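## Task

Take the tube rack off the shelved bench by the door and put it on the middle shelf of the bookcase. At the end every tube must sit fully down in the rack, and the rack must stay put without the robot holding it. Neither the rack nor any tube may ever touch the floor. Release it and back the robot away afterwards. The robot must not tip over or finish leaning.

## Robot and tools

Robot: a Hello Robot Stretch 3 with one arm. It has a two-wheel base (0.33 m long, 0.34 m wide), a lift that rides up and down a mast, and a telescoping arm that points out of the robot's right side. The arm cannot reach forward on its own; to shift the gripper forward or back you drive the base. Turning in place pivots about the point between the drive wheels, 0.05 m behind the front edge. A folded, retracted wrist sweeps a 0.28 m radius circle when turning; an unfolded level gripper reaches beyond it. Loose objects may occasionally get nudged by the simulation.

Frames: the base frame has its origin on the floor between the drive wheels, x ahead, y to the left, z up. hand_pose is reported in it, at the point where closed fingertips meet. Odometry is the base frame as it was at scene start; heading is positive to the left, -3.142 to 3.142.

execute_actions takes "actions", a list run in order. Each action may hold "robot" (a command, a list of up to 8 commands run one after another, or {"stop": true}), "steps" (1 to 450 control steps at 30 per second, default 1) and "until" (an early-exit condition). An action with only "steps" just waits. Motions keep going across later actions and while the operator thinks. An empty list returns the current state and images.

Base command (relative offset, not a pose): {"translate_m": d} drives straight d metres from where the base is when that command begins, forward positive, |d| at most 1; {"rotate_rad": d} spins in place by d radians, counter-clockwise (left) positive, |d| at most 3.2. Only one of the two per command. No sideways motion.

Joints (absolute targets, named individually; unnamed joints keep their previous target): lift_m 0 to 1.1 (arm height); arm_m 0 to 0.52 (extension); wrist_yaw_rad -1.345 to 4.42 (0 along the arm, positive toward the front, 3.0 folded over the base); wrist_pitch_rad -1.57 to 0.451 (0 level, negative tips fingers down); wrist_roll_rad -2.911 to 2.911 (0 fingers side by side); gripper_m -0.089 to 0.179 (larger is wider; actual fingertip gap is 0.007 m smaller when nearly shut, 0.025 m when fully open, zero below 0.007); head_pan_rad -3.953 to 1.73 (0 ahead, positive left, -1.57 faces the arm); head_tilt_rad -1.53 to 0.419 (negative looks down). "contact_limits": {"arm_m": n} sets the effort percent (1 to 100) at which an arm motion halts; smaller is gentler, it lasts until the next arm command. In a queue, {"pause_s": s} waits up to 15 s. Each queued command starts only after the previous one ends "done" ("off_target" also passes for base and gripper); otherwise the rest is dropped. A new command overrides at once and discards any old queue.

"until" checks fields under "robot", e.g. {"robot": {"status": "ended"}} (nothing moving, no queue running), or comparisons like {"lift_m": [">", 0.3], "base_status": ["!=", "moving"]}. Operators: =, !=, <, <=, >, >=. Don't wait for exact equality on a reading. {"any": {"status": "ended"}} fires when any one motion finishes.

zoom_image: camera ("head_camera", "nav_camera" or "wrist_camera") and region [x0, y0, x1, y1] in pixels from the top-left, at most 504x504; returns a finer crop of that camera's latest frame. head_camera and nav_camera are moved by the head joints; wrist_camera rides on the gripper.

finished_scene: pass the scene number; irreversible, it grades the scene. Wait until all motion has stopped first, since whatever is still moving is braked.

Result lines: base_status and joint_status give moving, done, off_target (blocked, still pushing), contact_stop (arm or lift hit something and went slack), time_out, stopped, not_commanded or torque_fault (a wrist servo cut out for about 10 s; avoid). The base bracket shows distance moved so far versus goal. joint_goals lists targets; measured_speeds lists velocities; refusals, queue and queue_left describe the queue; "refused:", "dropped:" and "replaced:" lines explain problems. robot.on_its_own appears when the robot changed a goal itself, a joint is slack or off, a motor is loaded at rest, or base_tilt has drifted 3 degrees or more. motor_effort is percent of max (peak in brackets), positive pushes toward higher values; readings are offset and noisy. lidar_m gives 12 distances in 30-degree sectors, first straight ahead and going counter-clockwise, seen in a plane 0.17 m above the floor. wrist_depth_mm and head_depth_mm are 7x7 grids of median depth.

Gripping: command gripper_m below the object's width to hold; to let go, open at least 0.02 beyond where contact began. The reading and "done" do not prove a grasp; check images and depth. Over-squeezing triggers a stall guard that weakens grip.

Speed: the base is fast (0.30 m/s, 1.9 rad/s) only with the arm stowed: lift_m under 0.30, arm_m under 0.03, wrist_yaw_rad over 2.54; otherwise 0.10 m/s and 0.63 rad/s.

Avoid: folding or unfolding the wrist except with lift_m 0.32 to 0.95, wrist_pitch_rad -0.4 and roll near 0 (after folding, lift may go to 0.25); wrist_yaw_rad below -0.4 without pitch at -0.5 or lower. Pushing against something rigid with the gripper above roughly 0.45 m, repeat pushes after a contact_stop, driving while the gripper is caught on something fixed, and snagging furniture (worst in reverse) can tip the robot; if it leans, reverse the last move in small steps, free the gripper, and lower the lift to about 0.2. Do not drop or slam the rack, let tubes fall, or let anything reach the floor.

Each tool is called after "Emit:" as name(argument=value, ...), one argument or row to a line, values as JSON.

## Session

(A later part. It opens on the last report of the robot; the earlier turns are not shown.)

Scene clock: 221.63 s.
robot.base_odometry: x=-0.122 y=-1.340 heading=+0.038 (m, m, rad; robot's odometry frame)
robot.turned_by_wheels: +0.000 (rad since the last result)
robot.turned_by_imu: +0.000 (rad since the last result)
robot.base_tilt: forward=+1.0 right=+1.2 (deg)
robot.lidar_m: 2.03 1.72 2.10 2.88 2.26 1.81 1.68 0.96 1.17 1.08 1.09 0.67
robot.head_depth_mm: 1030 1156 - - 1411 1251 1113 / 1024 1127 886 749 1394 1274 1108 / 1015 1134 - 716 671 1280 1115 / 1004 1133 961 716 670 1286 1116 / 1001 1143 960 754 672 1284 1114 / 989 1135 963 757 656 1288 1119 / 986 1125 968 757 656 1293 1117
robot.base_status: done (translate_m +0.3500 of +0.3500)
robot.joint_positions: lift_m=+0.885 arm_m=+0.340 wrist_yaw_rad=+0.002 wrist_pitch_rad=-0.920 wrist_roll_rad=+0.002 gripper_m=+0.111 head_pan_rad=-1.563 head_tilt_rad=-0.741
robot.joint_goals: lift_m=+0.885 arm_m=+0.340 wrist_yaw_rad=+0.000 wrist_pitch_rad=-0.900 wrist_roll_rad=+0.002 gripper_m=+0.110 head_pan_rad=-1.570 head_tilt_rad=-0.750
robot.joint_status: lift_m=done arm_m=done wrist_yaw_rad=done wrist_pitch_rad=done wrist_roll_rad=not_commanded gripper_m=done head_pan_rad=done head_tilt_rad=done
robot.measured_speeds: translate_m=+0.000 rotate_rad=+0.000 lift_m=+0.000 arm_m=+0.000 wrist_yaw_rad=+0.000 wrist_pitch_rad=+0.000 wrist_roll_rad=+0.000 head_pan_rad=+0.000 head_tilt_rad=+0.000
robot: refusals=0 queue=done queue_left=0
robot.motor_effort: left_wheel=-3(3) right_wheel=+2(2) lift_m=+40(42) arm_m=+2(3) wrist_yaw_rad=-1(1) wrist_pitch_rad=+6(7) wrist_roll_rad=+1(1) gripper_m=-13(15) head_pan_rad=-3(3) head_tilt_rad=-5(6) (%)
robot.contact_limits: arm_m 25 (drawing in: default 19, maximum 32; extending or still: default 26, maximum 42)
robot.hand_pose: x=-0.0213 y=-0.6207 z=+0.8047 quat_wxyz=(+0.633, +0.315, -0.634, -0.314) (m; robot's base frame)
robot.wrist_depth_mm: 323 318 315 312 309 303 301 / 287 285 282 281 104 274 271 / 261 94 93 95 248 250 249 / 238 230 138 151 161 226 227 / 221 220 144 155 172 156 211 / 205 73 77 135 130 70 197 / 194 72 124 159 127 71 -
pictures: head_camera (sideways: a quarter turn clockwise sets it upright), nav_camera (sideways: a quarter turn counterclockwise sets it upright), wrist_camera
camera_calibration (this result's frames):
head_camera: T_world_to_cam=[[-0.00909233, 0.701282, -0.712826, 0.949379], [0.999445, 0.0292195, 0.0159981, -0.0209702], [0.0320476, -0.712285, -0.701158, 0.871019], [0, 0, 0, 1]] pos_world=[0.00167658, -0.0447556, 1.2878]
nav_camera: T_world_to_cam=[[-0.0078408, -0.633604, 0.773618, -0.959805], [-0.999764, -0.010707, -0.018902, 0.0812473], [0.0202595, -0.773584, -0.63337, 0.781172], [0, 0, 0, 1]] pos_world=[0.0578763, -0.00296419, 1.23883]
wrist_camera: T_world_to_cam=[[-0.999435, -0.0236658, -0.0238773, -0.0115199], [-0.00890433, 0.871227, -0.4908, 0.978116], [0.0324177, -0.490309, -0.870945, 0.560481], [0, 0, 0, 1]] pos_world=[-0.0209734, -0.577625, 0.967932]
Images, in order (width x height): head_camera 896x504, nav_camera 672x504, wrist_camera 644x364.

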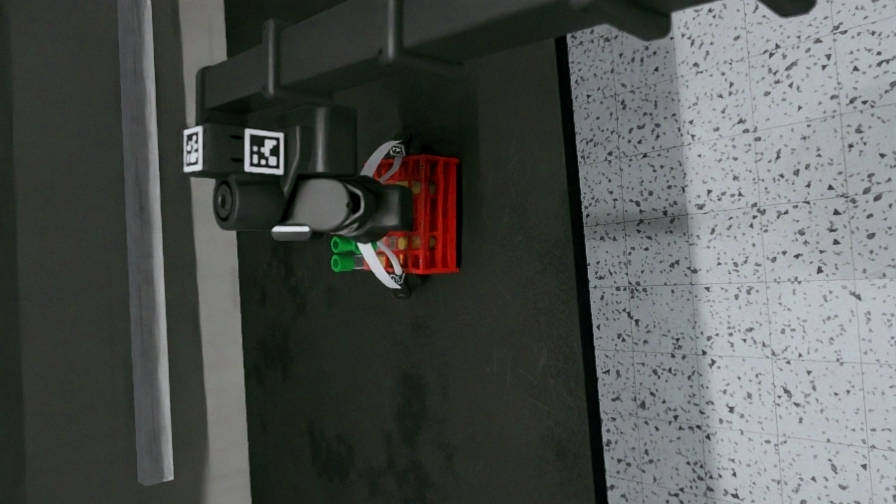

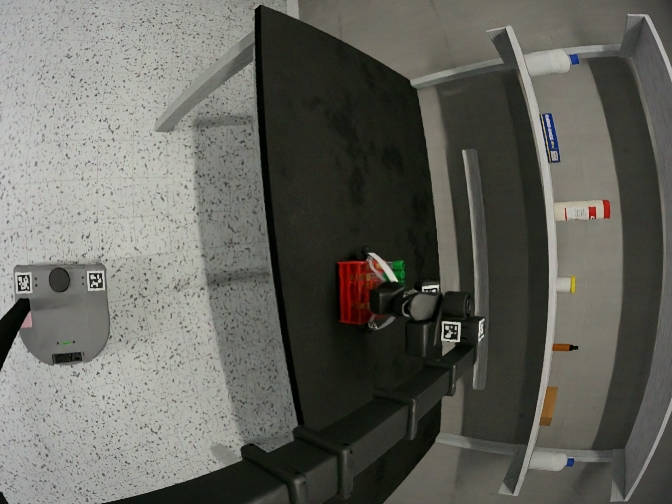

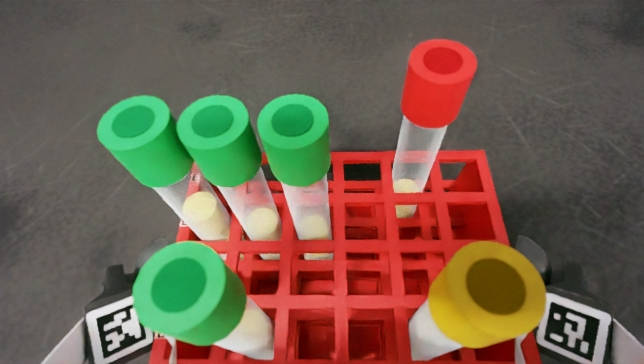

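Emit:
execute_actions(
  actions=[
    {"robot":[{"joints":{"gripper_m":0.075}},{"joints":{"lift_m":0.905}}],"steps":200,"until":{"robot":{"status":"ended"}}},
    {"steps":20},
  ],
)

Emit:
zoom_image(
  camera="head_camera",
  region=[290, 100, 490, 320],
)

Scene clock: 225.63 s.
robot.base_odometry: x=-0.122 y=-1.340 heading=+0.038 (m, m, rad; robot's odometry frame)
robot.turned_by_wheels: +0.000 (rad since the last result)
robot.turned_by_imu: +0.000 (rad since the last result)
robot.base_tilt: forward=+1.0 right=+1.2 (deg)
robot.lidar_m: 2.04 1.72 2.10 2.88 2.26 1.81 1.69 0.97 1.17 1.08 1.09 0.67
robot.head_depth_mm: 1029 1159 - 703 1389 1278 1111 / 1021 1046 886 749 1397 1285 1114 / 1014 1035 - 708 668 1280 1111 / 1006 1138 961 708 671 1281 1116 / 997 1139 960 754 670 1284 1121 / 994 1135 963 754 653 1280 1116 / 986 1123 968 757 657 1294 1119
robot.base_status: done (translate_m +0.3500 of +0.3500)
robot.joint_positions: lift_m=+0.905 arm_m=+0.340 wrist_yaw_rad=+0.002 wrist_pitch_rad=-0.921 wrist_roll_rad=+0.002 gripper_m=+0.082 head_pan_rad=-1.563 head_tilt_rad=-0.741
robot.joint_goals: lift_m=+0.905 arm_m=+0.340 wrist_yaw_rad=+0.000 wrist_pitch_rad=-0.900 wrist_roll_rad=+0.002 gripper_m=+0.081 head_pan_rad=-1.570 head_tilt_rad=-0.750
robot.joint_status: lift_m=done arm_m=done wrist_yaw_rad=done wrist_pitch_rad=done wrist_roll_rad=not_commanded gripper_m=done head_pan_rad=done head_tilt_rad=done
robot.measured_speeds: translate_m=+0.000 rotate_rad=+0.000 lift_m=+0.000 arm_m=+0.000 wrist_yaw_rad=+0.000 wrist_pitch_rad=+0.000 wrist_roll_rad=+0.000 head_pan_rad=+0.000 head_tilt_rad=+0.000
robot: refusals=0 queue=done queue_left=0
robot.on_its_own: gripper_m is held at +0.081, not at your +0.075, by its stall guard, which is still easing
robot.motor_effort: left_wheel=-3(2) right_wheel=+2(2) lift_m=+40(39) arm_m=+2(1) wrist_yaw_rad=-1(1) wrist_pitch_rad=+6(6) wrist_roll_rad=+1(1) gripper_m=-23(98) head_pan_rad=-3(3) head_tilt_rad=-5(5) (%)
robot.contact_limits: arm_m 25 (drawing in: default 19, maximum 32; extending or still: default 26, maximum 42)
robot.hand_pose: x=-0.0213 y=-0.6205 z=+0.8246 quat_wxyz=(+0.633, +0.315, -0.633, -0.314) (m; robot's base frame)
robot.wrist_depth_mm: 352 347 347 343 335 334 328 / 317 312 311 307 102 295 299 / 288 93 91 94 270 275 274 / 263 252 104 149 159 248 251 / 243 242 144 154 169 171 231 / 225 73 77 162 158 70 218 / 212 69 121 160 125 66 -
pictures: head_camera (sideways: a quarter turn clockwise sets it upright), nav_camera (sideways: a quarter turn counterclockwise sets it upright), wrist_camera
camera_calibration (this result's frames):
head_camera: T_world_to_cam=[[-0.00909233, 0.701282, -0.712826, 0.949379], [0.999445, 0.0292195, 0.0159981, -0.0209702], [0.0320476, -0.712285, -0.701158, 0.871019], [0, 0, 0, 1]] pos_world=[0.00167658, -0.0447556, 1.2878]
nav_camera: T_world_to_cam=[[-0.0078408, -0.633604, 0.773618, -0.959805], [-0.999764, -0.010707, -0.018902, 0.0812473], [0.0202595, -0.773584, -0.63337, 0.781172], [0, 0, 0, 1]] pos_world=[0.0578763, -0.00296419, 1.23883]
wrist_camera: T_world_to_cam=[[-0.999435, -0.0236494, -0.0238914, -0.0110196], [-0.00890453, 0.871551, -0.490224, 0.987489], [0.0324161, -0.489734, -0.871269, 0.578516], [0, 0, 0, 1]] pos_world=[-0.0209735, -0.577589, 0.987871]
Images, in order (width x height): head_camera 896x504, nav_camera 672x504, wrist_camera 644x364.

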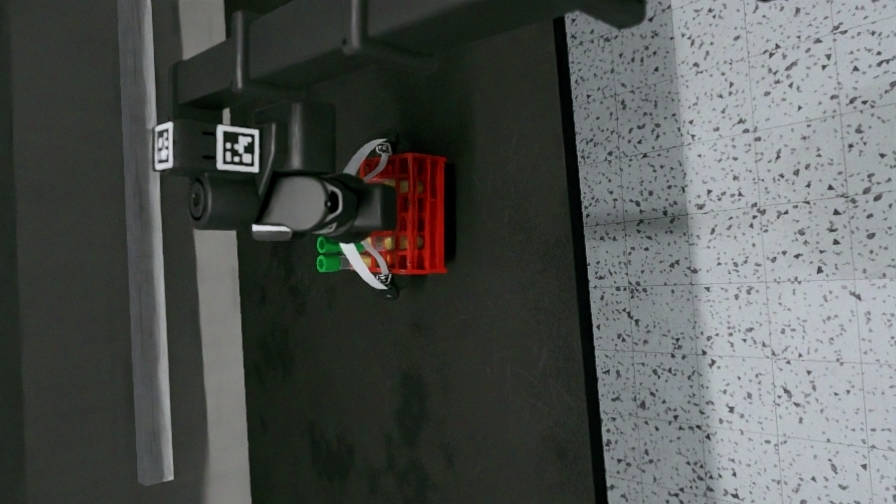

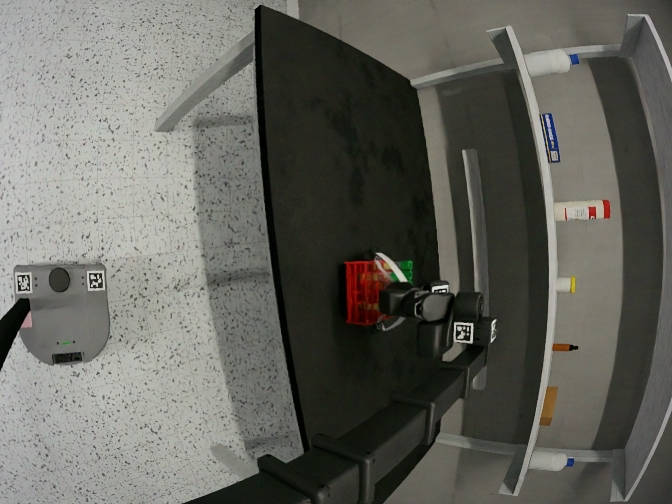

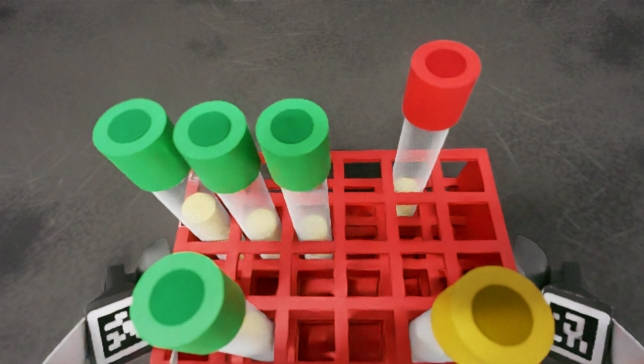

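Region (290, 100, 490, 320) of head_camera's 896x504 image, scaled by 2.291, with more detail than that image has; it fills the left 458 columns of this view, and the rest is white.

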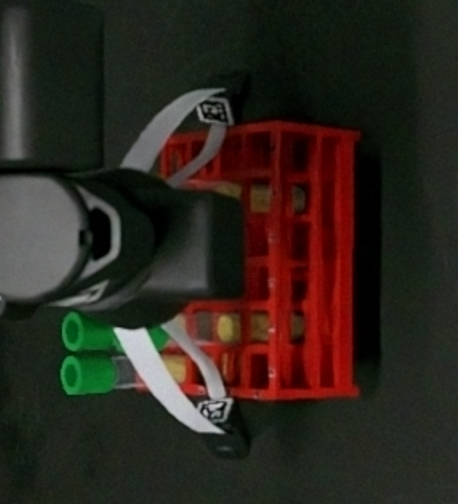

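Emit:
execute_actions(
  actions=[
    {"robot":{"joints":{"gripper_m":0.095}},"steps":45},
  ],
)

Scene clock: 229.40 s.
robot.base_odometry: x=-0.122 y=-1.340 heading=+0.038 (m, m, rad; robot's odometry frame)
robot.turned_by_wheels: +0.000 (rad since the last result)
robot.turned_by_imu: +0.000 (rad since the last result)
robot.base_tilt: forward=+1.1 right=+1.2 (deg)
robot.lidar_m: 2.03 1.72 2.11 2.87 2.25 1.80 1.68 0.96 1.17 1.08 1.09 0.67
robot.head_depth_mm: 1025 1153 - 705 1397 1281 1112 / 1021 1045 886 748 1400 1282 1112 / 1013 1032 - 710 668 1278 1113 / 1006 1135 958 710 669 1282 1115 / 999 1141 961 755 670 1288 1112 / 993 1134 962 757 655 1283 1117 / 988 1126 967 758 656 1285 1116
robot.base_status: done (translate_m +0.3500 of +0.3500)
robot.joint_positions: lift_m=+0.905 arm_m=+0.340 wrist_yaw_rad=+0.002 wrist_pitch_rad=-0.921 wrist_roll_rad=+0.002 gripper_m=+0.096 head_pan_rad=-1.563 head_tilt_rad=-0.741
robot.joint_goals: lift_m=+0.905 arm_m=+0.340 wrist_yaw_rad=+0.000 wrist_pitch_rad=-0.900 wrist_roll_rad=+0.002 gripper_m=+0.095 head_pan_rad=-1.570 head_tilt_rad=-0.750
robot.joint_status: lift_m=done arm_m=done wrist_yaw_rad=done wrist_pitch_rad=done wrist_roll_rad=not_commanded gripper_m=done head_pan_rad=done head_tilt_rad=done
robot.measured_speeds: translate_m=+0.000 rotate_rad=+0.000 lift_m=+0.000 arm_m=+0.000 wrist_yaw_rad=+0.000 wrist_pitch_rad=+0.000 wrist_roll_rad=+0.000 head_pan_rad=+0.000 head_tilt_rad=+0.000
robot: refusals=0 queue=done queue_left=0
robot.motor_effort: left_wheel=-3(3) right_wheel=+2(2) lift_m=+40(40) arm_m=+2(3) wrist_yaw_rad=-1(1) wrist_pitch_rad=+6(6) wrist_roll_rad=+1(1) gripper_m=-19(21) head_pan_rad=-4(3) head_tilt_rad=-5(6) (%)
robot.contact_limits: arm_m 25 (drawing in: default 19, maximum 32; extending or still: default 26, maximum 42)
robot.hand_pose: x=-0.0213 y=-0.6205 z=+0.8246 quat_wxyz=(+0.633, +0.315, -0.633, -0.314) (m; robot's base frame)
robot.wrist_depth_mm: 351 351 346 339 338 330 331 / 316 313 309 308 102 297 300 / 287 93 91 93 272 274 271 / 262 251 103 149 159 246 249 / 242 243 144 154 169 170 232 / 225 73 85 162 157 70 219 / 212 69 121 160 125 66 -
pictures: head_camera (sideways: a quarter turn clockwise sets it upright), nav_camera (sideways: a quarter turn counterclockwise sets it upright), wrist_camera
camera_calibration (this result's frames):
head_camera: T_world_to_cam=[[-0.00909233, 0.701282, -0.712826, 0.949379], [0.999445, 0.0292195, 0.0159981, -0.0209702], [0.0320476, -0.712285, -0.701158, 0.871019], [0, 0, 0, 1]] pos_world=[0.00167658, -0.0447556, 1.2878]
nav_camera: T_world_to_cam=[[-0.0078408, -0.633604, 0.773618, -0.959805], [-0.999764, -0.010707, -0.018902, 0.0812473], [0.0202595, -0.773584, -0.63337, 0.781172], [0, 0, 0, 1]] pos_world=[0.0578763, -0.00296419, 1.23883]
wrist_camera: T_world_to_cam=[[-0.999435, -0.0236495, -0.0238914, -0.0110198], [-0.00890469, 0.871551, -0.490224, 0.987489], [0.0324161, -0.489734, -0.871269, 0.578516], [0, 0, 0, 1]] pos_world=[-0.0209735, -0.577589, 0.987871]
Images, in order (width x height): head_camera 896x504, nav_camera 672x504, wrist_camera 644x364.

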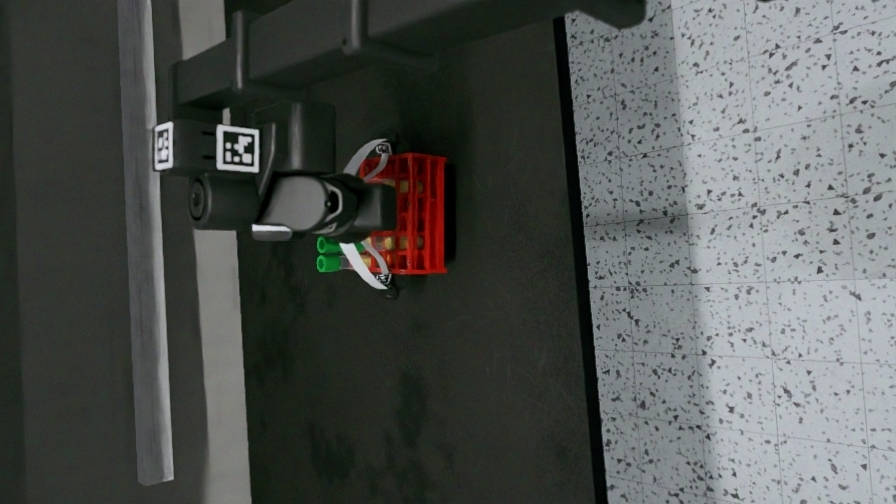

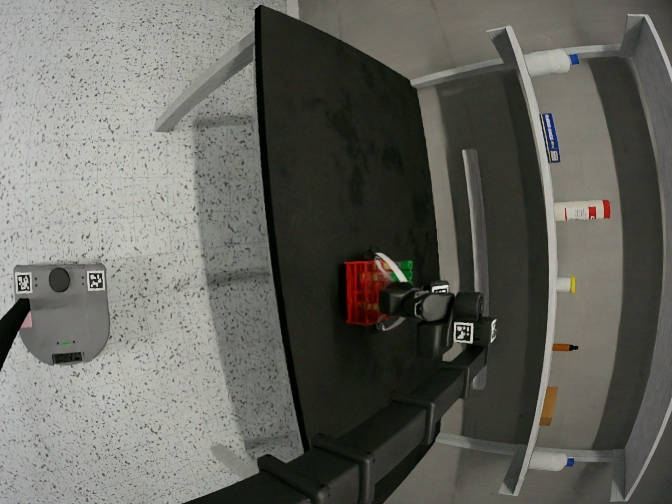

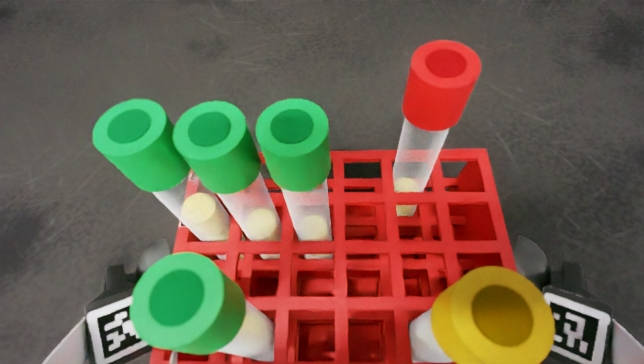

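Emit:
execute_actions(
  actions=[
    {"robot":[{"joints":{"arm_m":0.02}},{"base":{"rotate_rad":-1.03},"joints":{"head_pan_rad":-2.6,"head_tilt_rad":-0.6}},{"base":{"translate_m":-1.0}}],"steps":450,"until":{"robot":{"status":"ended"}}},
  ],
)

Scene clock: 254.23 s.
robot.base_odometry: x=-0.596 y=-0.614 heading=-0.992 (m, m, rad; robot's odometry frame)
robot.turned_by_wheels: -1.030 (rad since the last result)
robot.turned_by_imu: -1.036 (rad since the last result)
robot.base_tilt: forward=+0.5 right=+0.6 (deg)
robot.lidar_m: 1.50 2.57 1.99 2.02 2.55 2.00 1.69 1.14 1.32 1.34 1.33 1.87
robot.head_depth_mm: 1564 1528 1728 1989 1673 1381 1228 / 1452 1607 1704 1914 1686 1382 - / 1369 1474 1597 1829 1687 1414 - / 1255 1122 1363 1715 1630 1454 - / 1214 1212 1388 1621 1678 - - / 1148 1265 1415 1583 1701 - 1122 / 1086 1188 1319 1476 1614 - -
robot.base_status: moving (translate_m -0.8669 of -1.0000)
robot.joint_positions: lift_m=+0.905 arm_m=+0.020 wrist_yaw_rad=+0.002 wrist_pitch_rad=-0.922 wrist_roll_rad=+0.002 gripper_m=+0.096 head_pan_rad=-2.593 head_tilt_rad=-0.606
robot.joint_goals: lift_m=+0.905 arm_m=+0.020 wrist_yaw_rad=+0.000 wrist_pitch_rad=-0.900 wrist_roll_rad=+0.002 gripper_m=+0.095 head_pan_rad=-2.600 head_tilt_rad=-0.600
robot.joint_status: lift_m=done arm_m=done wrist_yaw_rad=done wrist_pitch_rad=done wrist_roll_rad=not_commanded gripper_m=done head_pan_rad=done head_tilt_rad=done
robot.measured_speeds: translate_m=-0.100 rotate_rad=+0.000 lift_m=+0.000 arm_m=+0.000 wrist_yaw_rad=+0.000 wrist_pitch_rad=+0.000 wrist_roll_rad=+0.000 head_pan_rad=+0.000 head_tilt_rad=+0.000
robot: refusals=0 queue=running queue_left=0
robot.motor_effort: left_wheel=+1(7) right_wheel=-5(8) lift_m=+40(40) arm_m=-4(3) wrist_yaw_rad=-1(1) wrist_pitch_rad=+7(7) wrist_roll_rad=+1(1) gripper_m=-18(19) head_pan_rad=-3(37) head_tilt_rad=+4(21) (%)
robot.hand_pose: x=-0.0213 y=-0.3010 z=+0.8245 quat_wxyz=(+0.633, +0.315, -0.633, -0.315) (m; robot's base frame)
robot.wrist_depth_mm: - - - - - - - / - - - - 101 - - / - 92 90 93 160 - - / - - 99 148 157 - - / - - 145 154 168 170 - / - 73 135 161 158 70 958 / 939 68 78 160 125 66 -
pictures: head_camera (sideways: a quarter turn clockwise sets it upright), nav_camera (sideways: a quarter turn counterclockwise sets it upright), wrist_camera
camera_calibration (this result's frames):
head_camera: T_world_to_cam=[[0.509166, 0.3154, -0.800796, 1.06088], [0.541211, -0.840787, 0.0129651, -0.0142289], [-0.669209, -0.440001, -0.598797, 0.742148], [0, 0, 0, 1]] pos_world=[-0.0358087, -0.0200176, 1.29413]
nav_camera: T_world_to_cam=[[-0.4534, -0.262096, 0.8519, -1.05914], [-0.525982, 0.850298, -0.0183363, 0.0776241], [-0.719563, -0.456398, -0.523383, 0.642596], [0, 0, 0, 1]] pos_world=[0.0230005, -0.0503218, 1.24003]
wrist_camera: T_world_to_cam=[[-0.999442, -0.0233367, -0.0239107, -0.00339553], [-0.00864422, 0.871885, -0.489635, 0.708596], [0.0322738, -0.489155, -0.8716, 0.735355], [0, 0, 0, 1]] pos_world=[-0.0210011, -0.258191, 0.987808]
Images, in order (width x height): head_camera 896x504, nav_camera 672x504, wrist_camera 644x364.

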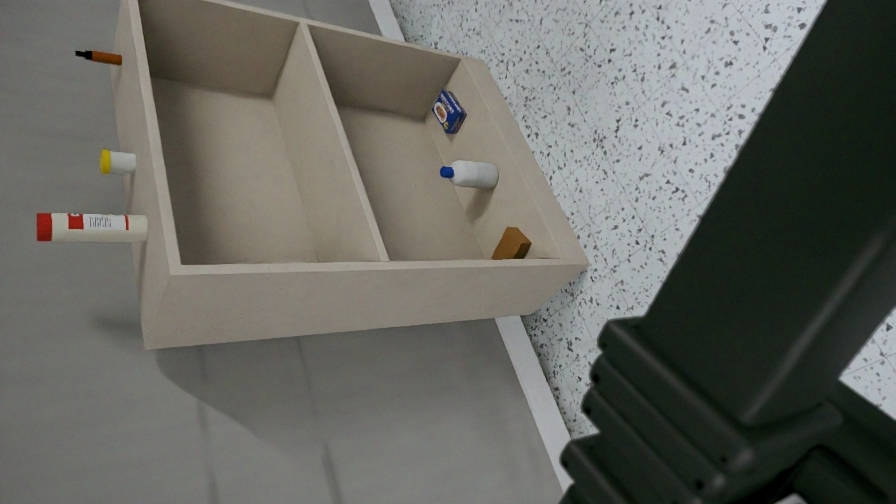

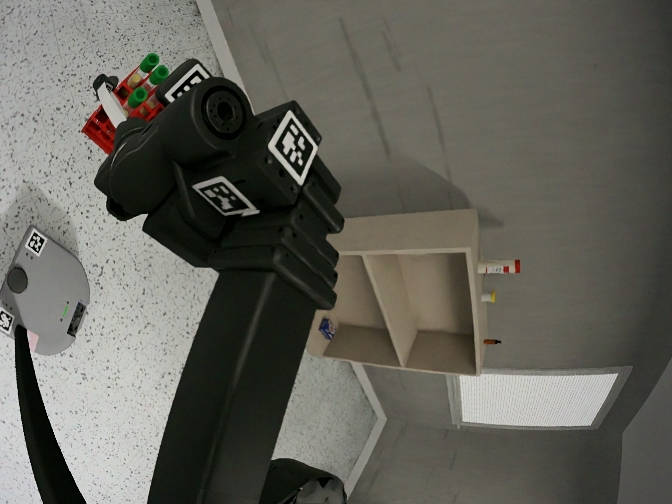

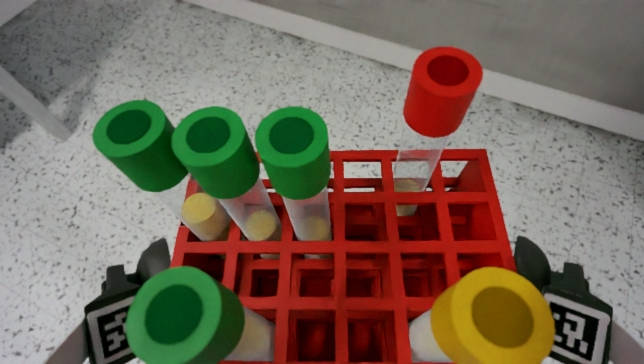

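Emit:
execute_actions(
  actions=[
    {"robot":[{"base":{"translate_m":-0.95},"joints":{"lift_m":0.80,"head_pan_rad":-1.57,"head_tilt_rad":-0.6}},{"base":{"rotate_rad":-0.41}}],"steps":450,"until":{"robot":{"status":"ended"}}},
  ],
)

Scene clock: 282.43 s.
robot.base_odometry: x=-1.189 y=+0.292 heading=-1.402 (m, m, rad; robot's odometry frame)
robot.turned_by_wheels: -0.410 (rad since the last result)
robot.turned_by_imu: -0.416 (rad since the last result)
robot.base_tilt: forward=+1.1 right=+1.1 (deg)
robot.lidar_m: 2.21 2.57 2.51 2.44 2.32 1.06 1.69 1.21 0.67 0.60 0.66 1.25
robot.head_depth_mm: 693 761 618 940 849 1122 - / 696 763 618 943 848 1272 - / 698 767 619 945 850 1268 - / 702 757 622 945 849 1269 506 / 703 773 621 949 852 1245 1121 / 706 774 623 946 850 1245 1129 / 678 588 625 928 853 1016 1149
robot.base_status: done (rotate_rad -0.4099 of -0.4100)
robot.joint_positions: lift_m=+0.800 arm_m=+0.020 wrist_yaw_rad=+0.002 wrist_pitch_rad=-0.922 wrist_roll_rad=+0.002 gripper_m=+0.096 head_pan_rad=-1.577 head_tilt_rad=-0.606
robot.joint_goals: lift_m=+0.800 arm_m=+0.020 wrist_yaw_rad=+0.000 wrist_pitch_rad=-0.900 wrist_roll_rad=+0.002 gripper_m=+0.095 head_pan_rad=-1.570 head_tilt_rad=-0.600
robot.joint_status: lift_m=done arm_m=done wrist_yaw_rad=done wrist_pitch_rad=done wrist_roll_rad=not_commanded gripper_m=done head_pan_rad=done head_tilt_rad=done
robot.measured_speeds: translate_m=+0.000 rotate_rad=+0.000 lift_m=+0.000 arm_m=+0.000 wrist_yaw_rad=+0.000 wrist_pitch_rad=+0.000 wrist_roll_rad=+0.000 head_pan_rad=+0.000 head_tilt_rad=+0.000
robot: refusals=0 queue=done queue_left=0
robot.motor_effort: left_wheel=+2(7) right_wheel=-2(7) lift_m=+20(41) arm_m=-4(3) wrist_yaw_rad=-1(1) wrist_pitch_rad=+6(6) wrist_roll_rad=+1(1) gripper_m=-19(18) head_pan_rad=+3(38) head_tilt_rad=+3(5) (%)
robot.hand_pose: x=-0.0213 y=-0.3010 z=+0.7204 quat_wxyz=(+0.633, +0.315, -0.633, -0.315) (m; robot's base frame)
robot.wrist_depth_mm: 374 372 369 365 361 356 353 / 486 673 755 777 103 652 491 / 532 92 90 93 160 711 519 / - 595 99 149 157 653 993 / 973 949 145 154 169 170 916 / 899 73 135 161 158 70 872 / 844 68 77 159 125 66 -
pictures: head_camera (sideways: a quarter turn clockwise sets it upright), nav_camera (sideways: a quarter turn counterclockwise sets it upright), wrist_camera
camera_calibration (this result's frames):
head_camera: T_world_to_cam=[[0.0000811974, 0.598855, -0.800857, 1.06406], [0.999768, 0.0171996, 0.0129627, -0.017023], [0.0215372, -0.800673, -0.598715, 0.737827], [0, 0, 0, 1]] pos_world=[0.00104191, -0.0461686, 1.29413]
nav_camera: T_world_to_cam=[[-0.0160192, -0.523371, 0.851954, -1.06188], [-0.999832, 0.000755229, -0.0183358, 0.0805138], [0.008953, -0.852104, -0.523295, 0.638038], [0, 0, 0, 1]] pos_world=[0.0577774, -0.0121455, 1.24003]
wrist_camera: T_world_to_cam=[[-0.999442, -0.0233344, -0.0239125, -0.00588381], [-0.00864136, 0.871885, -0.489634, 0.657594], [0.0322742, -0.489154, -0.8716, 0.644577], [0, 0, 0, 1]] pos_world=[-0.0210013, -0.258186, 0.883654]
Images, in order (width x height): head_camera 896x504, nav_camera 672x504, wrist_camera 644x364.

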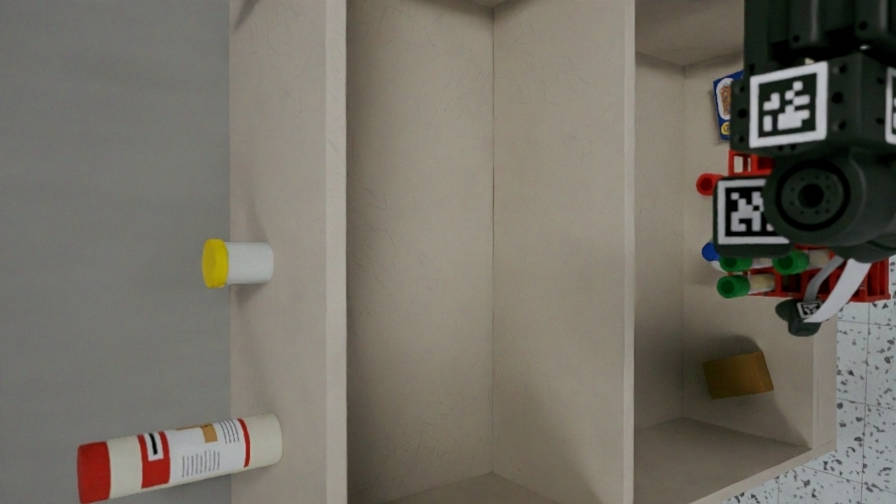

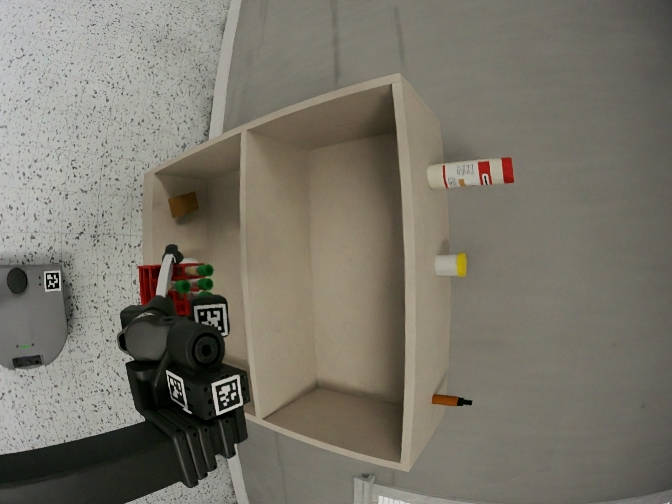

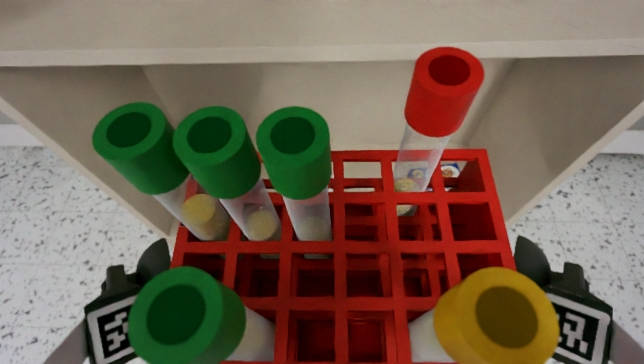

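Emit:
execute_actions(
  actions=[
    {"robot":[{"joints":{"lift_m":0.785}},{"joints":{"arm_m":0.30},"contact_limits":{"arm_m":20}}],"steps":450,"until":{"robot":{"status":"ended"}}},
  ],
)

Scene clock: 297.27 s.
robot.base_odometry: x=-1.189 y=+0.292 heading=-1.402 (m, m, rad; robot's odometry frame)
robot.turned_by_wheels: +0.000 (rad since the last result)
robot.turned_by_imu: +0.000 (rad since the last result)
robot.base_tilt: forward=+1.0 right=+1.1 (deg)
robot.lidar_m: 2.23 2.57 2.52 2.44 2.33 1.06 1.68 1.21 0.67 0.61 0.66 1.25
robot.head_depth_mm: 692 760 617 943 874 - - / 694 763 617 901 811 1198 1126 / 696 766 619 903 790 1238 1133 / 700 756 621 925 747 1241 1124 / 703 771 621 945 850 1248 1129 / 704 775 622 947 852 1247 1132 / 678 588 623 928 852 1017 1148
robot.base_status: done (rotate_rad -0.4099 of -0.4100)
robot.joint_positions: lift_m=+0.785 arm_m=+0.300 wrist_yaw_rad=+0.001 wrist_pitch_rad=-0.922 wrist_roll_rad=+0.002 gripper_m=+0.096 head_pan_rad=-1.577 head_tilt_rad=-0.606
robot.joint_goals: lift_m=+0.785 arm_m=+0.300 wrist_yaw_rad=+0.000 wrist_pitch_rad=-0.900 wrist_roll_rad=+0.002 gripper_m=+0.095 head_pan_rad=-1.570 head_tilt_rad=-0.600
robot.joint_status: lift_m=done arm_m=done wrist_yaw_rad=done wrist_pitch_rad=done wrist_roll_rad=not_commanded gripper_m=done head_pan_rad=done head_tilt_rad=done
robot.measured_speeds: translate_m=+0.000 rotate_rad=+0.000 lift_m=+0.000 arm_m=+0.000 wrist_yaw_rad=+0.000 wrist_pitch_rad=+0.000 wrist_roll_rad=+0.000 head_pan_rad=+0.000 head_tilt_rad=+0.000
robot: refusals=0 queue=done queue_left=0
robot.motor_effort: left_wheel=+2(2) right_wheel=-3(3) lift_m=+20(20) arm_m=+2(3) wrist_yaw_rad=-1(1) wrist_pitch_rad=+7(7) wrist_roll_rad=+1(1) gripper_m=-20(19) head_pan_rad=+3(3) head_tilt_rad=+4(3) (%)
robot.contact_limits: arm_m 20 (drawing in: default 19, maximum 32; extending or still: default 26, maximum 42)
robot.hand_pose: x=-0.0214 y=-0.5803 z=+0.7054 quat_wxyz=(+0.633, +0.315, -0.633, -0.315) (m; robot's base frame)
robot.wrist_depth_mm: 318 313 314 313 313 316 312 / 316 314 310 305 101 296 299 / 284 92 91 93 159 272 272 / 262 251 99 149 157 246 249 / 241 240 145 154 169 171 232 / 224 73 135 161 158 70 217 / 212 68 78 160 125 66 -
pictures: head_camera (sideways: a quarter turn clockwise sets it upright), nav_camera (sideways: a quarter turn counterclockwise sets it upright), wrist_camera
camera_calibration (this result's frames):
head_camera: T_world_to_cam=[[0.0000804818, 0.598855, -0.800858, 1.06406], [0.999768, 0.0172008, 0.0129627, -0.017023], [0.0215382, -0.800673, -0.598715, 0.737827], [0, 0, 0, 1]] pos_world=[0.00104196, -0.0461686, 1.29413]
nav_camera: T_world_to_cam=[[-0.0160186, -0.523371, 0.851954, -1.06188], [-0.999832, 0.000754031, -0.0183358, 0.0805138], [0.00895401, -0.852105, -0.523295, 0.638037], [0, 0, 0, 1]] pos_world=[0.0577774, -0.0121454, 1.24003]
wrist_camera: T_world_to_cam=[[-0.999459, -0.022593, -0.0239148, -0.0124288], [-0.00799704, 0.871946, -0.489537, 0.893729], [0.0319125, -0.48908, -0.871655, 0.494949], [0, 0, 0, 1]] pos_world=[-0.0210699, -0.537495, 0.86864]
Images, in order (width x height): head_camera 896x504, nav_camera 672x504, wrist_camera 644x364.

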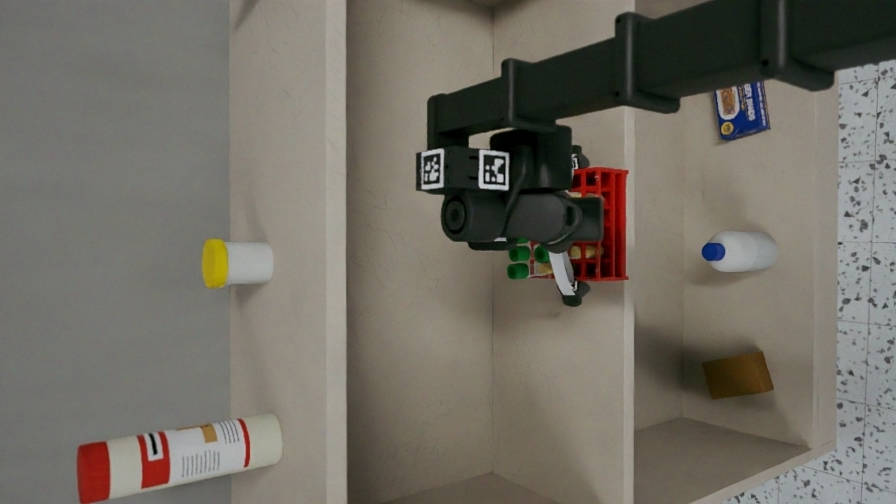

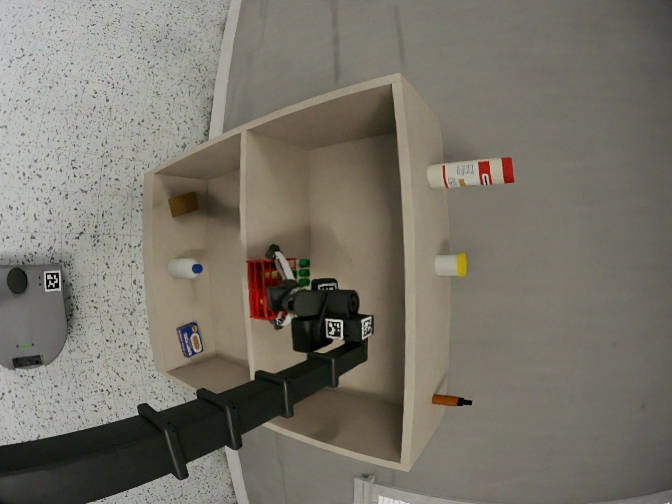

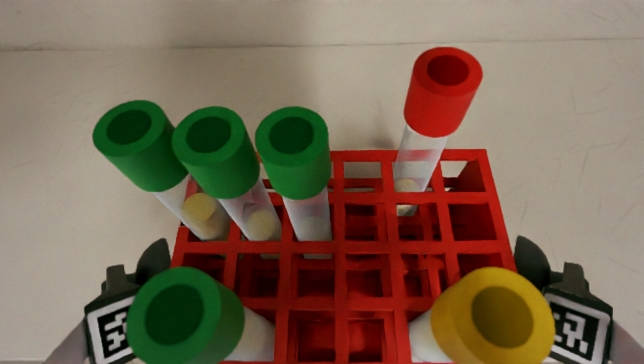

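Emit:
execute_actions(
  actions=[
    {"robot":[{"joints":{"arm_m":0.385},"contact_limits":{"arm_m":20}},{"joints":{"lift_m":0.765}}],"steps":450,"until":{"robot":{"status":"ended"}}},
  ],
)

Emit:
zoom_image(
  camera="head_camera",
  region=[440, 130, 660, 330],
)

Scene clock: 303.63 s.
robot.base_odometry: x=-1.189 y=+0.292 heading=-1.402 (m, m, rad; robot's odometry frame)
robot.turned_by_wheels: +0.000 (rad since the last result)
robot.turned_by_imu: +0.000 (rad since the last result)
robot.base_tilt: forward=+1.2 right=+1.2 (deg)
robot.lidar_m: 2.22 2.57 2.51 2.44 2.32 1.06 1.68 1.21 0.67 0.60 0.65 1.26
robot.head_depth_mm: 691 759 618 938 876 - - / 693 764 618 922 825 1202 1126 / 697 767 620 - 816 1247 1125 / 699 755 620 915 800 1248 1134 / 704 773 622 947 850 1241 1128 / 704 774 622 945 851 1250 1129 / 676 587 623 927 853 1015 1144
robot.base_status: done (rotate_rad -0.4099 of -0.4100)
robot.joint_positions: lift_m=+0.765 arm_m=+0.385 wrist_yaw_rad=+0.001 wrist_pitch_rad=-0.922 wrist_roll_rad=+0.002 gripper_m=+0.096 head_pan_rad=-1.577 head_tilt_rad=-0.606
robot.joint_goals: lift_m=+0.765 arm_m=+0.385 wrist_yaw_rad=+0.000 wrist_pitch_rad=-0.900 wrist_roll_rad=+0.002 gripper_m=+0.095 head_pan_rad=-1.570 head_tilt_rad=-0.600
robot.joint_status: lift_m=done arm_m=done wrist_yaw_rad=done wrist_pitch_rad=done wrist_roll_rad=not_commanded gripper_m=done head_pan_rad=done head_tilt_rad=done
robot.measured_speeds: translate_m=+0.000 rotate_rad=+0.000 lift_m=+0.000 arm_m=+0.000 wrist_yaw_rad=+0.000 wrist_pitch_rad=+0.000 wrist_roll_rad=+0.000 head_pan_rad=+0.000 head_tilt_rad=+0.000
robot: refusals=0 queue=done queue_left=0
robot.motor_effort: left_wheel=+2(2) right_wheel=-3(3) lift_m=+20(20) arm_m=+2(3) wrist_yaw_rad=-1(1) wrist_pitch_rad=+7(6) wrist_roll_rad=+1(1) gripper_m=-18(18) head_pan_rad=+3(3) head_tilt_rad=+3(4) (%)
robot.contact_limits: arm_m 20 (drawing in: default 19, maximum 32; extending or still: default 26, maximum 42)
robot.hand_pose: x=-0.0214 y=-0.6653 z=+0.6853 quat_wxyz=(+0.633, +0.315, -0.633, -0.315) (m; robot's base frame)
robot.wrist_depth_mm: 217 216 216 216 215 215 215 / 255 254 254 253 101 245 252 / 260 92 91 93 159 249 246 / 238 229 100 148 157 224 227 / 219 218 145 155 169 170 210 / 204 73 136 161 157 70 196 / 193 68 78 160 125 66 -
pictures: head_camera (sideways: a quarter turn clockwise sets it upright), nav_camera (sideways: a quarter turn counterclockwise sets it upright), wrist_camera
camera_calibration (this result's frames):
head_camera: T_world_to_cam=[[0.0000804101, 0.598855, -0.800858, 1.06406], [0.999768, 0.0172009, 0.0129627, -0.017023], [0.0215382, -0.800673, -0.598715, 0.737827], [0, 0, 0, 1]] pos_world=[0.00104197, -0.0461686, 1.29413]
nav_camera: T_world_to_cam=[[-0.0160185, -0.523371, 0.851954, -1.06188], [-0.999832, 0.000753911, -0.0183358, 0.0805138], [0.00895411, -0.852105, -0.523295, 0.638037], [0, 0, 0, 1]] pos_world=[0.0577774, -0.0121454, 1.24003]
wrist_camera: T_world_to_cam=[[-0.999459, -0.0225926, -0.0239149, -0.0148274], [-0.00799693, 0.871951, -0.489528, 0.958042], [0.0319124, -0.489072, -0.87166, 0.435945], [0, 0, 0, 1]] pos_world=[-0.02107, -0.622492, 0.848629]
Images, in order (width x height): head_camera 896x504, nav_camera 672x504, wrist_camera 644x364.

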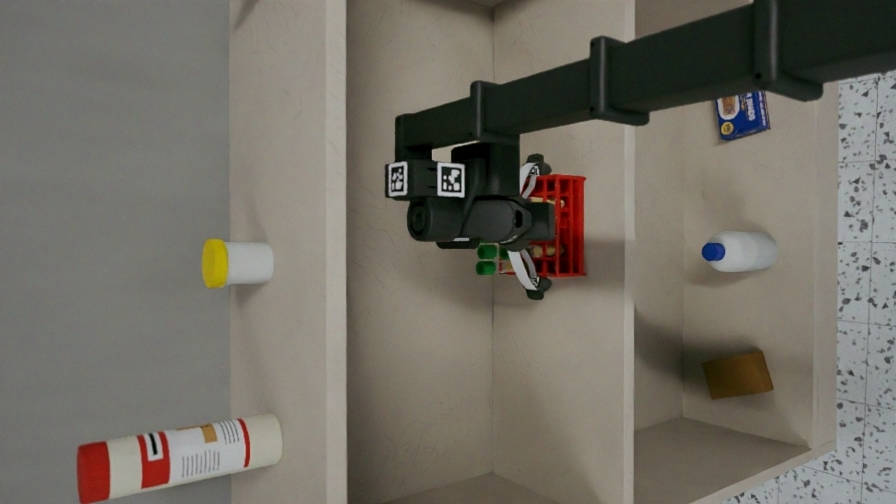

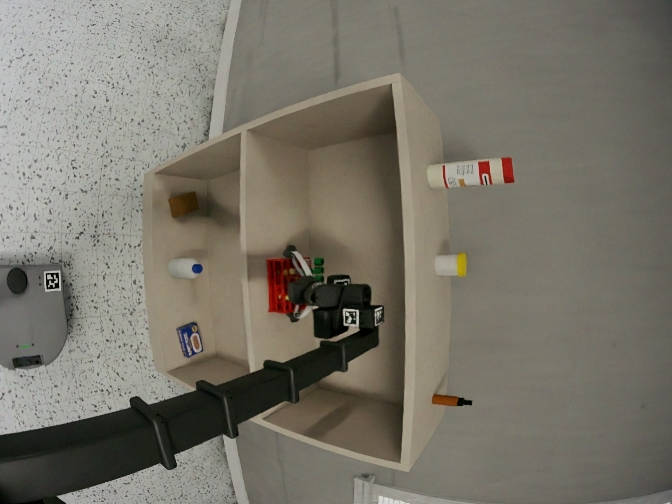

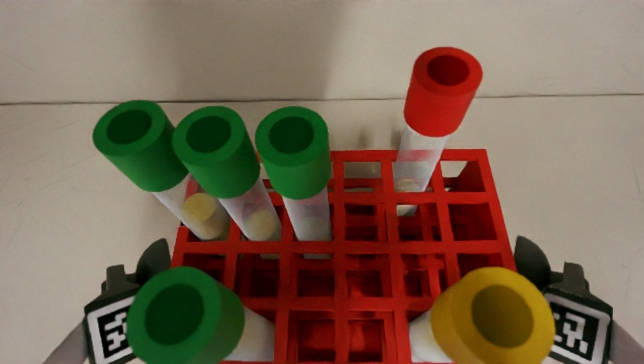

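Region (440, 130, 660, 330) of head_camera's 896x504 image, scaled by 2.291, with more detail than that image has; it fills the top 458 rows of this view, and the rest is white.

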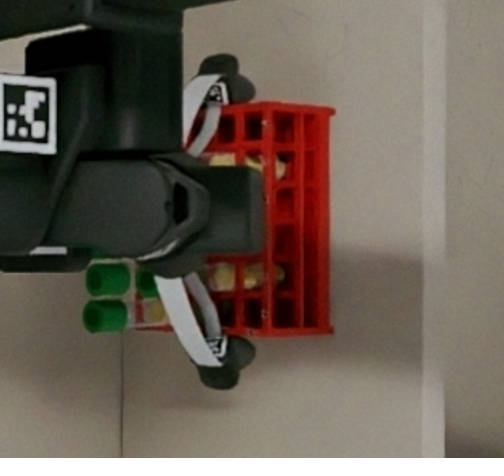

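Lower a little more and watch the pitch reading for contact.

Emit:
execute_actions(
  actions=[
    {"robot":{"joints":{"lift_m":0.754}},"steps":100,"until":{"robot":{"status":"ended"}}},
    {"steps":8},
  ],
)

Scene clock: 305.93 s.
robot.base_odometry: x=-1.189 y=+0.292 heading=-1.402 (m, m, rad; robot's odometry frame)
robot.turned_by_wheels: +0.000 (rad since the last result)
robot.turned_by_imu: +0.000 (rad since the last result)
robot.base_tilt: forward=+1.1 right=+1.1 (deg)
robot.lidar_m: 2.22 2.57 2.52 2.44 2.32 1.06 1.68 1.21 0.67 0.61 0.66 1.25
robot.head_depth_mm: 693 760 617 939 861 991 - / 696 764 618 922 - 1202 1127 / 699 765 619 - 811 1244 1129 / 701 757 621 905 810 1242 1128 / 702 773 622 945 853 1246 1130 / 707 773 623 948 852 1249 1131 / 676 586 625 927 854 1018 1147
robot.base_status: done (rotate_rad -0.4099 of -0.4100)
robot.joint_positions: lift_m=+0.754 arm_m=+0.385 wrist_yaw_rad=+0.001 wrist_pitch_rad=-0.920 wrist_roll_rad=+0.002 gripper_m=+0.096 head_pan_rad=-1.577 head_tilt_rad=-0.606
robot.joint_goals: lift_m=+0.754 arm_m=+0.385 wrist_yaw_rad=+0.000 wrist_pitch_rad=-0.900 wrist_roll_rad=+0.002 gripper_m=+0.095 head_pan_rad=-1.570 head_tilt_rad=-0.600
robot.joint_status: lift_m=done arm_m=done wrist_yaw_rad=done wrist_pitch_rad=done wrist_roll_rad=not_commanded gripper_m=done head_pan_rad=done head_tilt_rad=done
robot.measured_speeds: translate_m=+0.000 rotate_rad=+0.000 lift_m=+0.000 arm_m=+0.000 wrist_yaw_rad=+0.000 wrist_pitch_rad=+0.000 wrist_roll_rad=+0.000 head_pan_rad=+0.000 head_tilt_rad=+0.000
robot: refusals=0 queue=done queue_left=0
robot.motor_effort: left_wheel=+2(2) right_wheel=-3(3) lift_m=+18(21) arm_m=+3(2) wrist_yaw_rad=-1(1) wrist_pitch_rad=+6(6) wrist_roll_rad=+1(1) gripper_m=-18(18) head_pan_rad=+3(3) head_tilt_rad=+4(4) (%)
robot.contact_limits: arm_m 20 (drawing in: default 19, maximum 32; extending or still: default 26, maximum 42)
robot.hand_pose: x=-0.0214 y=-0.6656 z=+0.6747 quat_wxyz=(+0.633, +0.314, -0.634, -0.314) (m; robot's base frame)
robot.wrist_depth_mm: 217 216 216 216 216 215 215 / 255 253 254 253 103 248 247 / 247 94 93 94 232 235 234 / 226 217 151 150 160 211 214 / 210 207 142 156 172 169 198 / 193 73 76 162 156 70 187 / 183 69 123 160 127 68 -
pictures: head_camera (sideways: a quarter turn clockwise sets it upright), nav_camera (sideways: a quarter turn counterclockwise sets it upright), wrist_camera
camera_calibration (this result's frames):
head_camera: T_world_to_cam=[[0.0000801962, 0.598855, -0.800858, 1.06406], [0.999768, 0.0172013, 0.0129627, -0.017023], [0.0215385, -0.800673, -0.598715, 0.737827], [0, 0, 0, 1]] pos_world=[0.00104198, -0.0461686, 1.29413]
nav_camera: T_world_to_cam=[[-0.0160183, -0.523371, 0.851954, -1.06188], [-0.999832, 0.000753554, -0.0183358, 0.0805138], [0.00895442, -0.852105, -0.523295, 0.638037], [0, 0, 0, 1]] pos_world=[0.0577774, -0.0121454, 1.24003]
wrist_camera: T_world_to_cam=[[-0.999459, -0.0226228, -0.0238862, -0.0151299], [-0.00798872, 0.871204, -0.490856, 0.953502], [0.0319143, -0.490399, -0.870913, 0.425072], [0, 0, 0, 1]] pos_world=[-0.0210704, -0.622583, 0.837872]
Images, in order (width x height): head_camera 896x504, nav_camera 672x504, wrist_camera 644x364.

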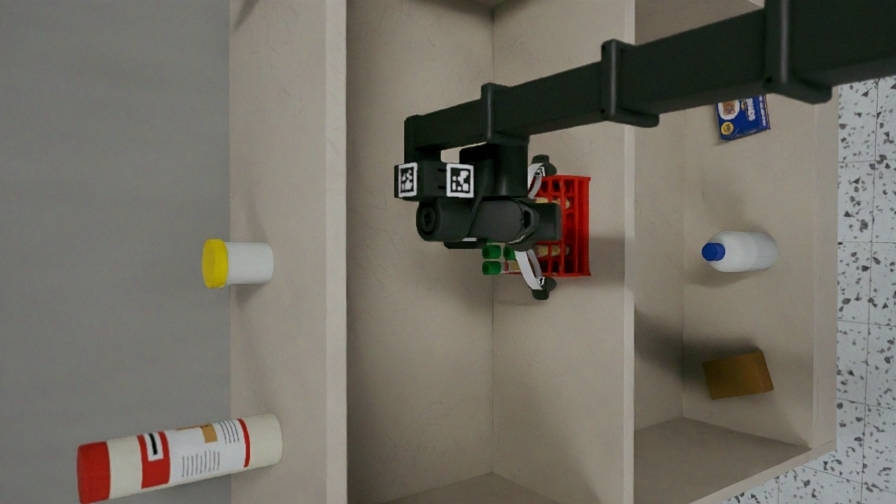

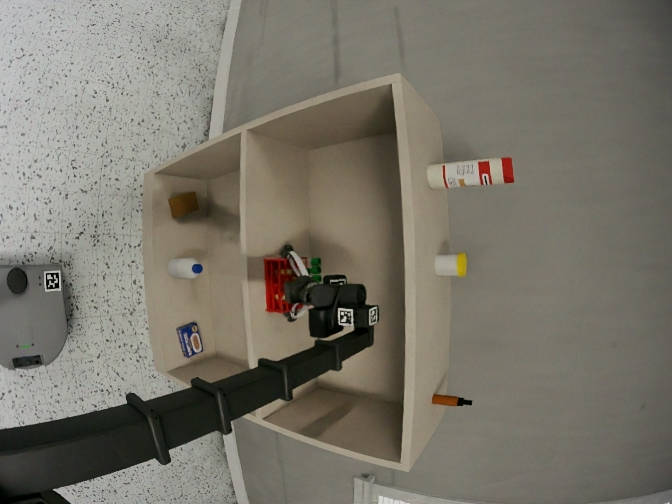

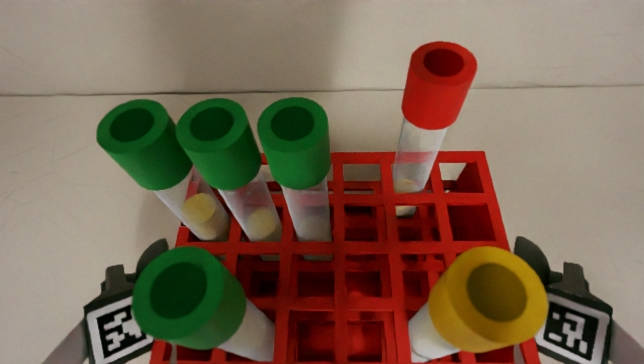

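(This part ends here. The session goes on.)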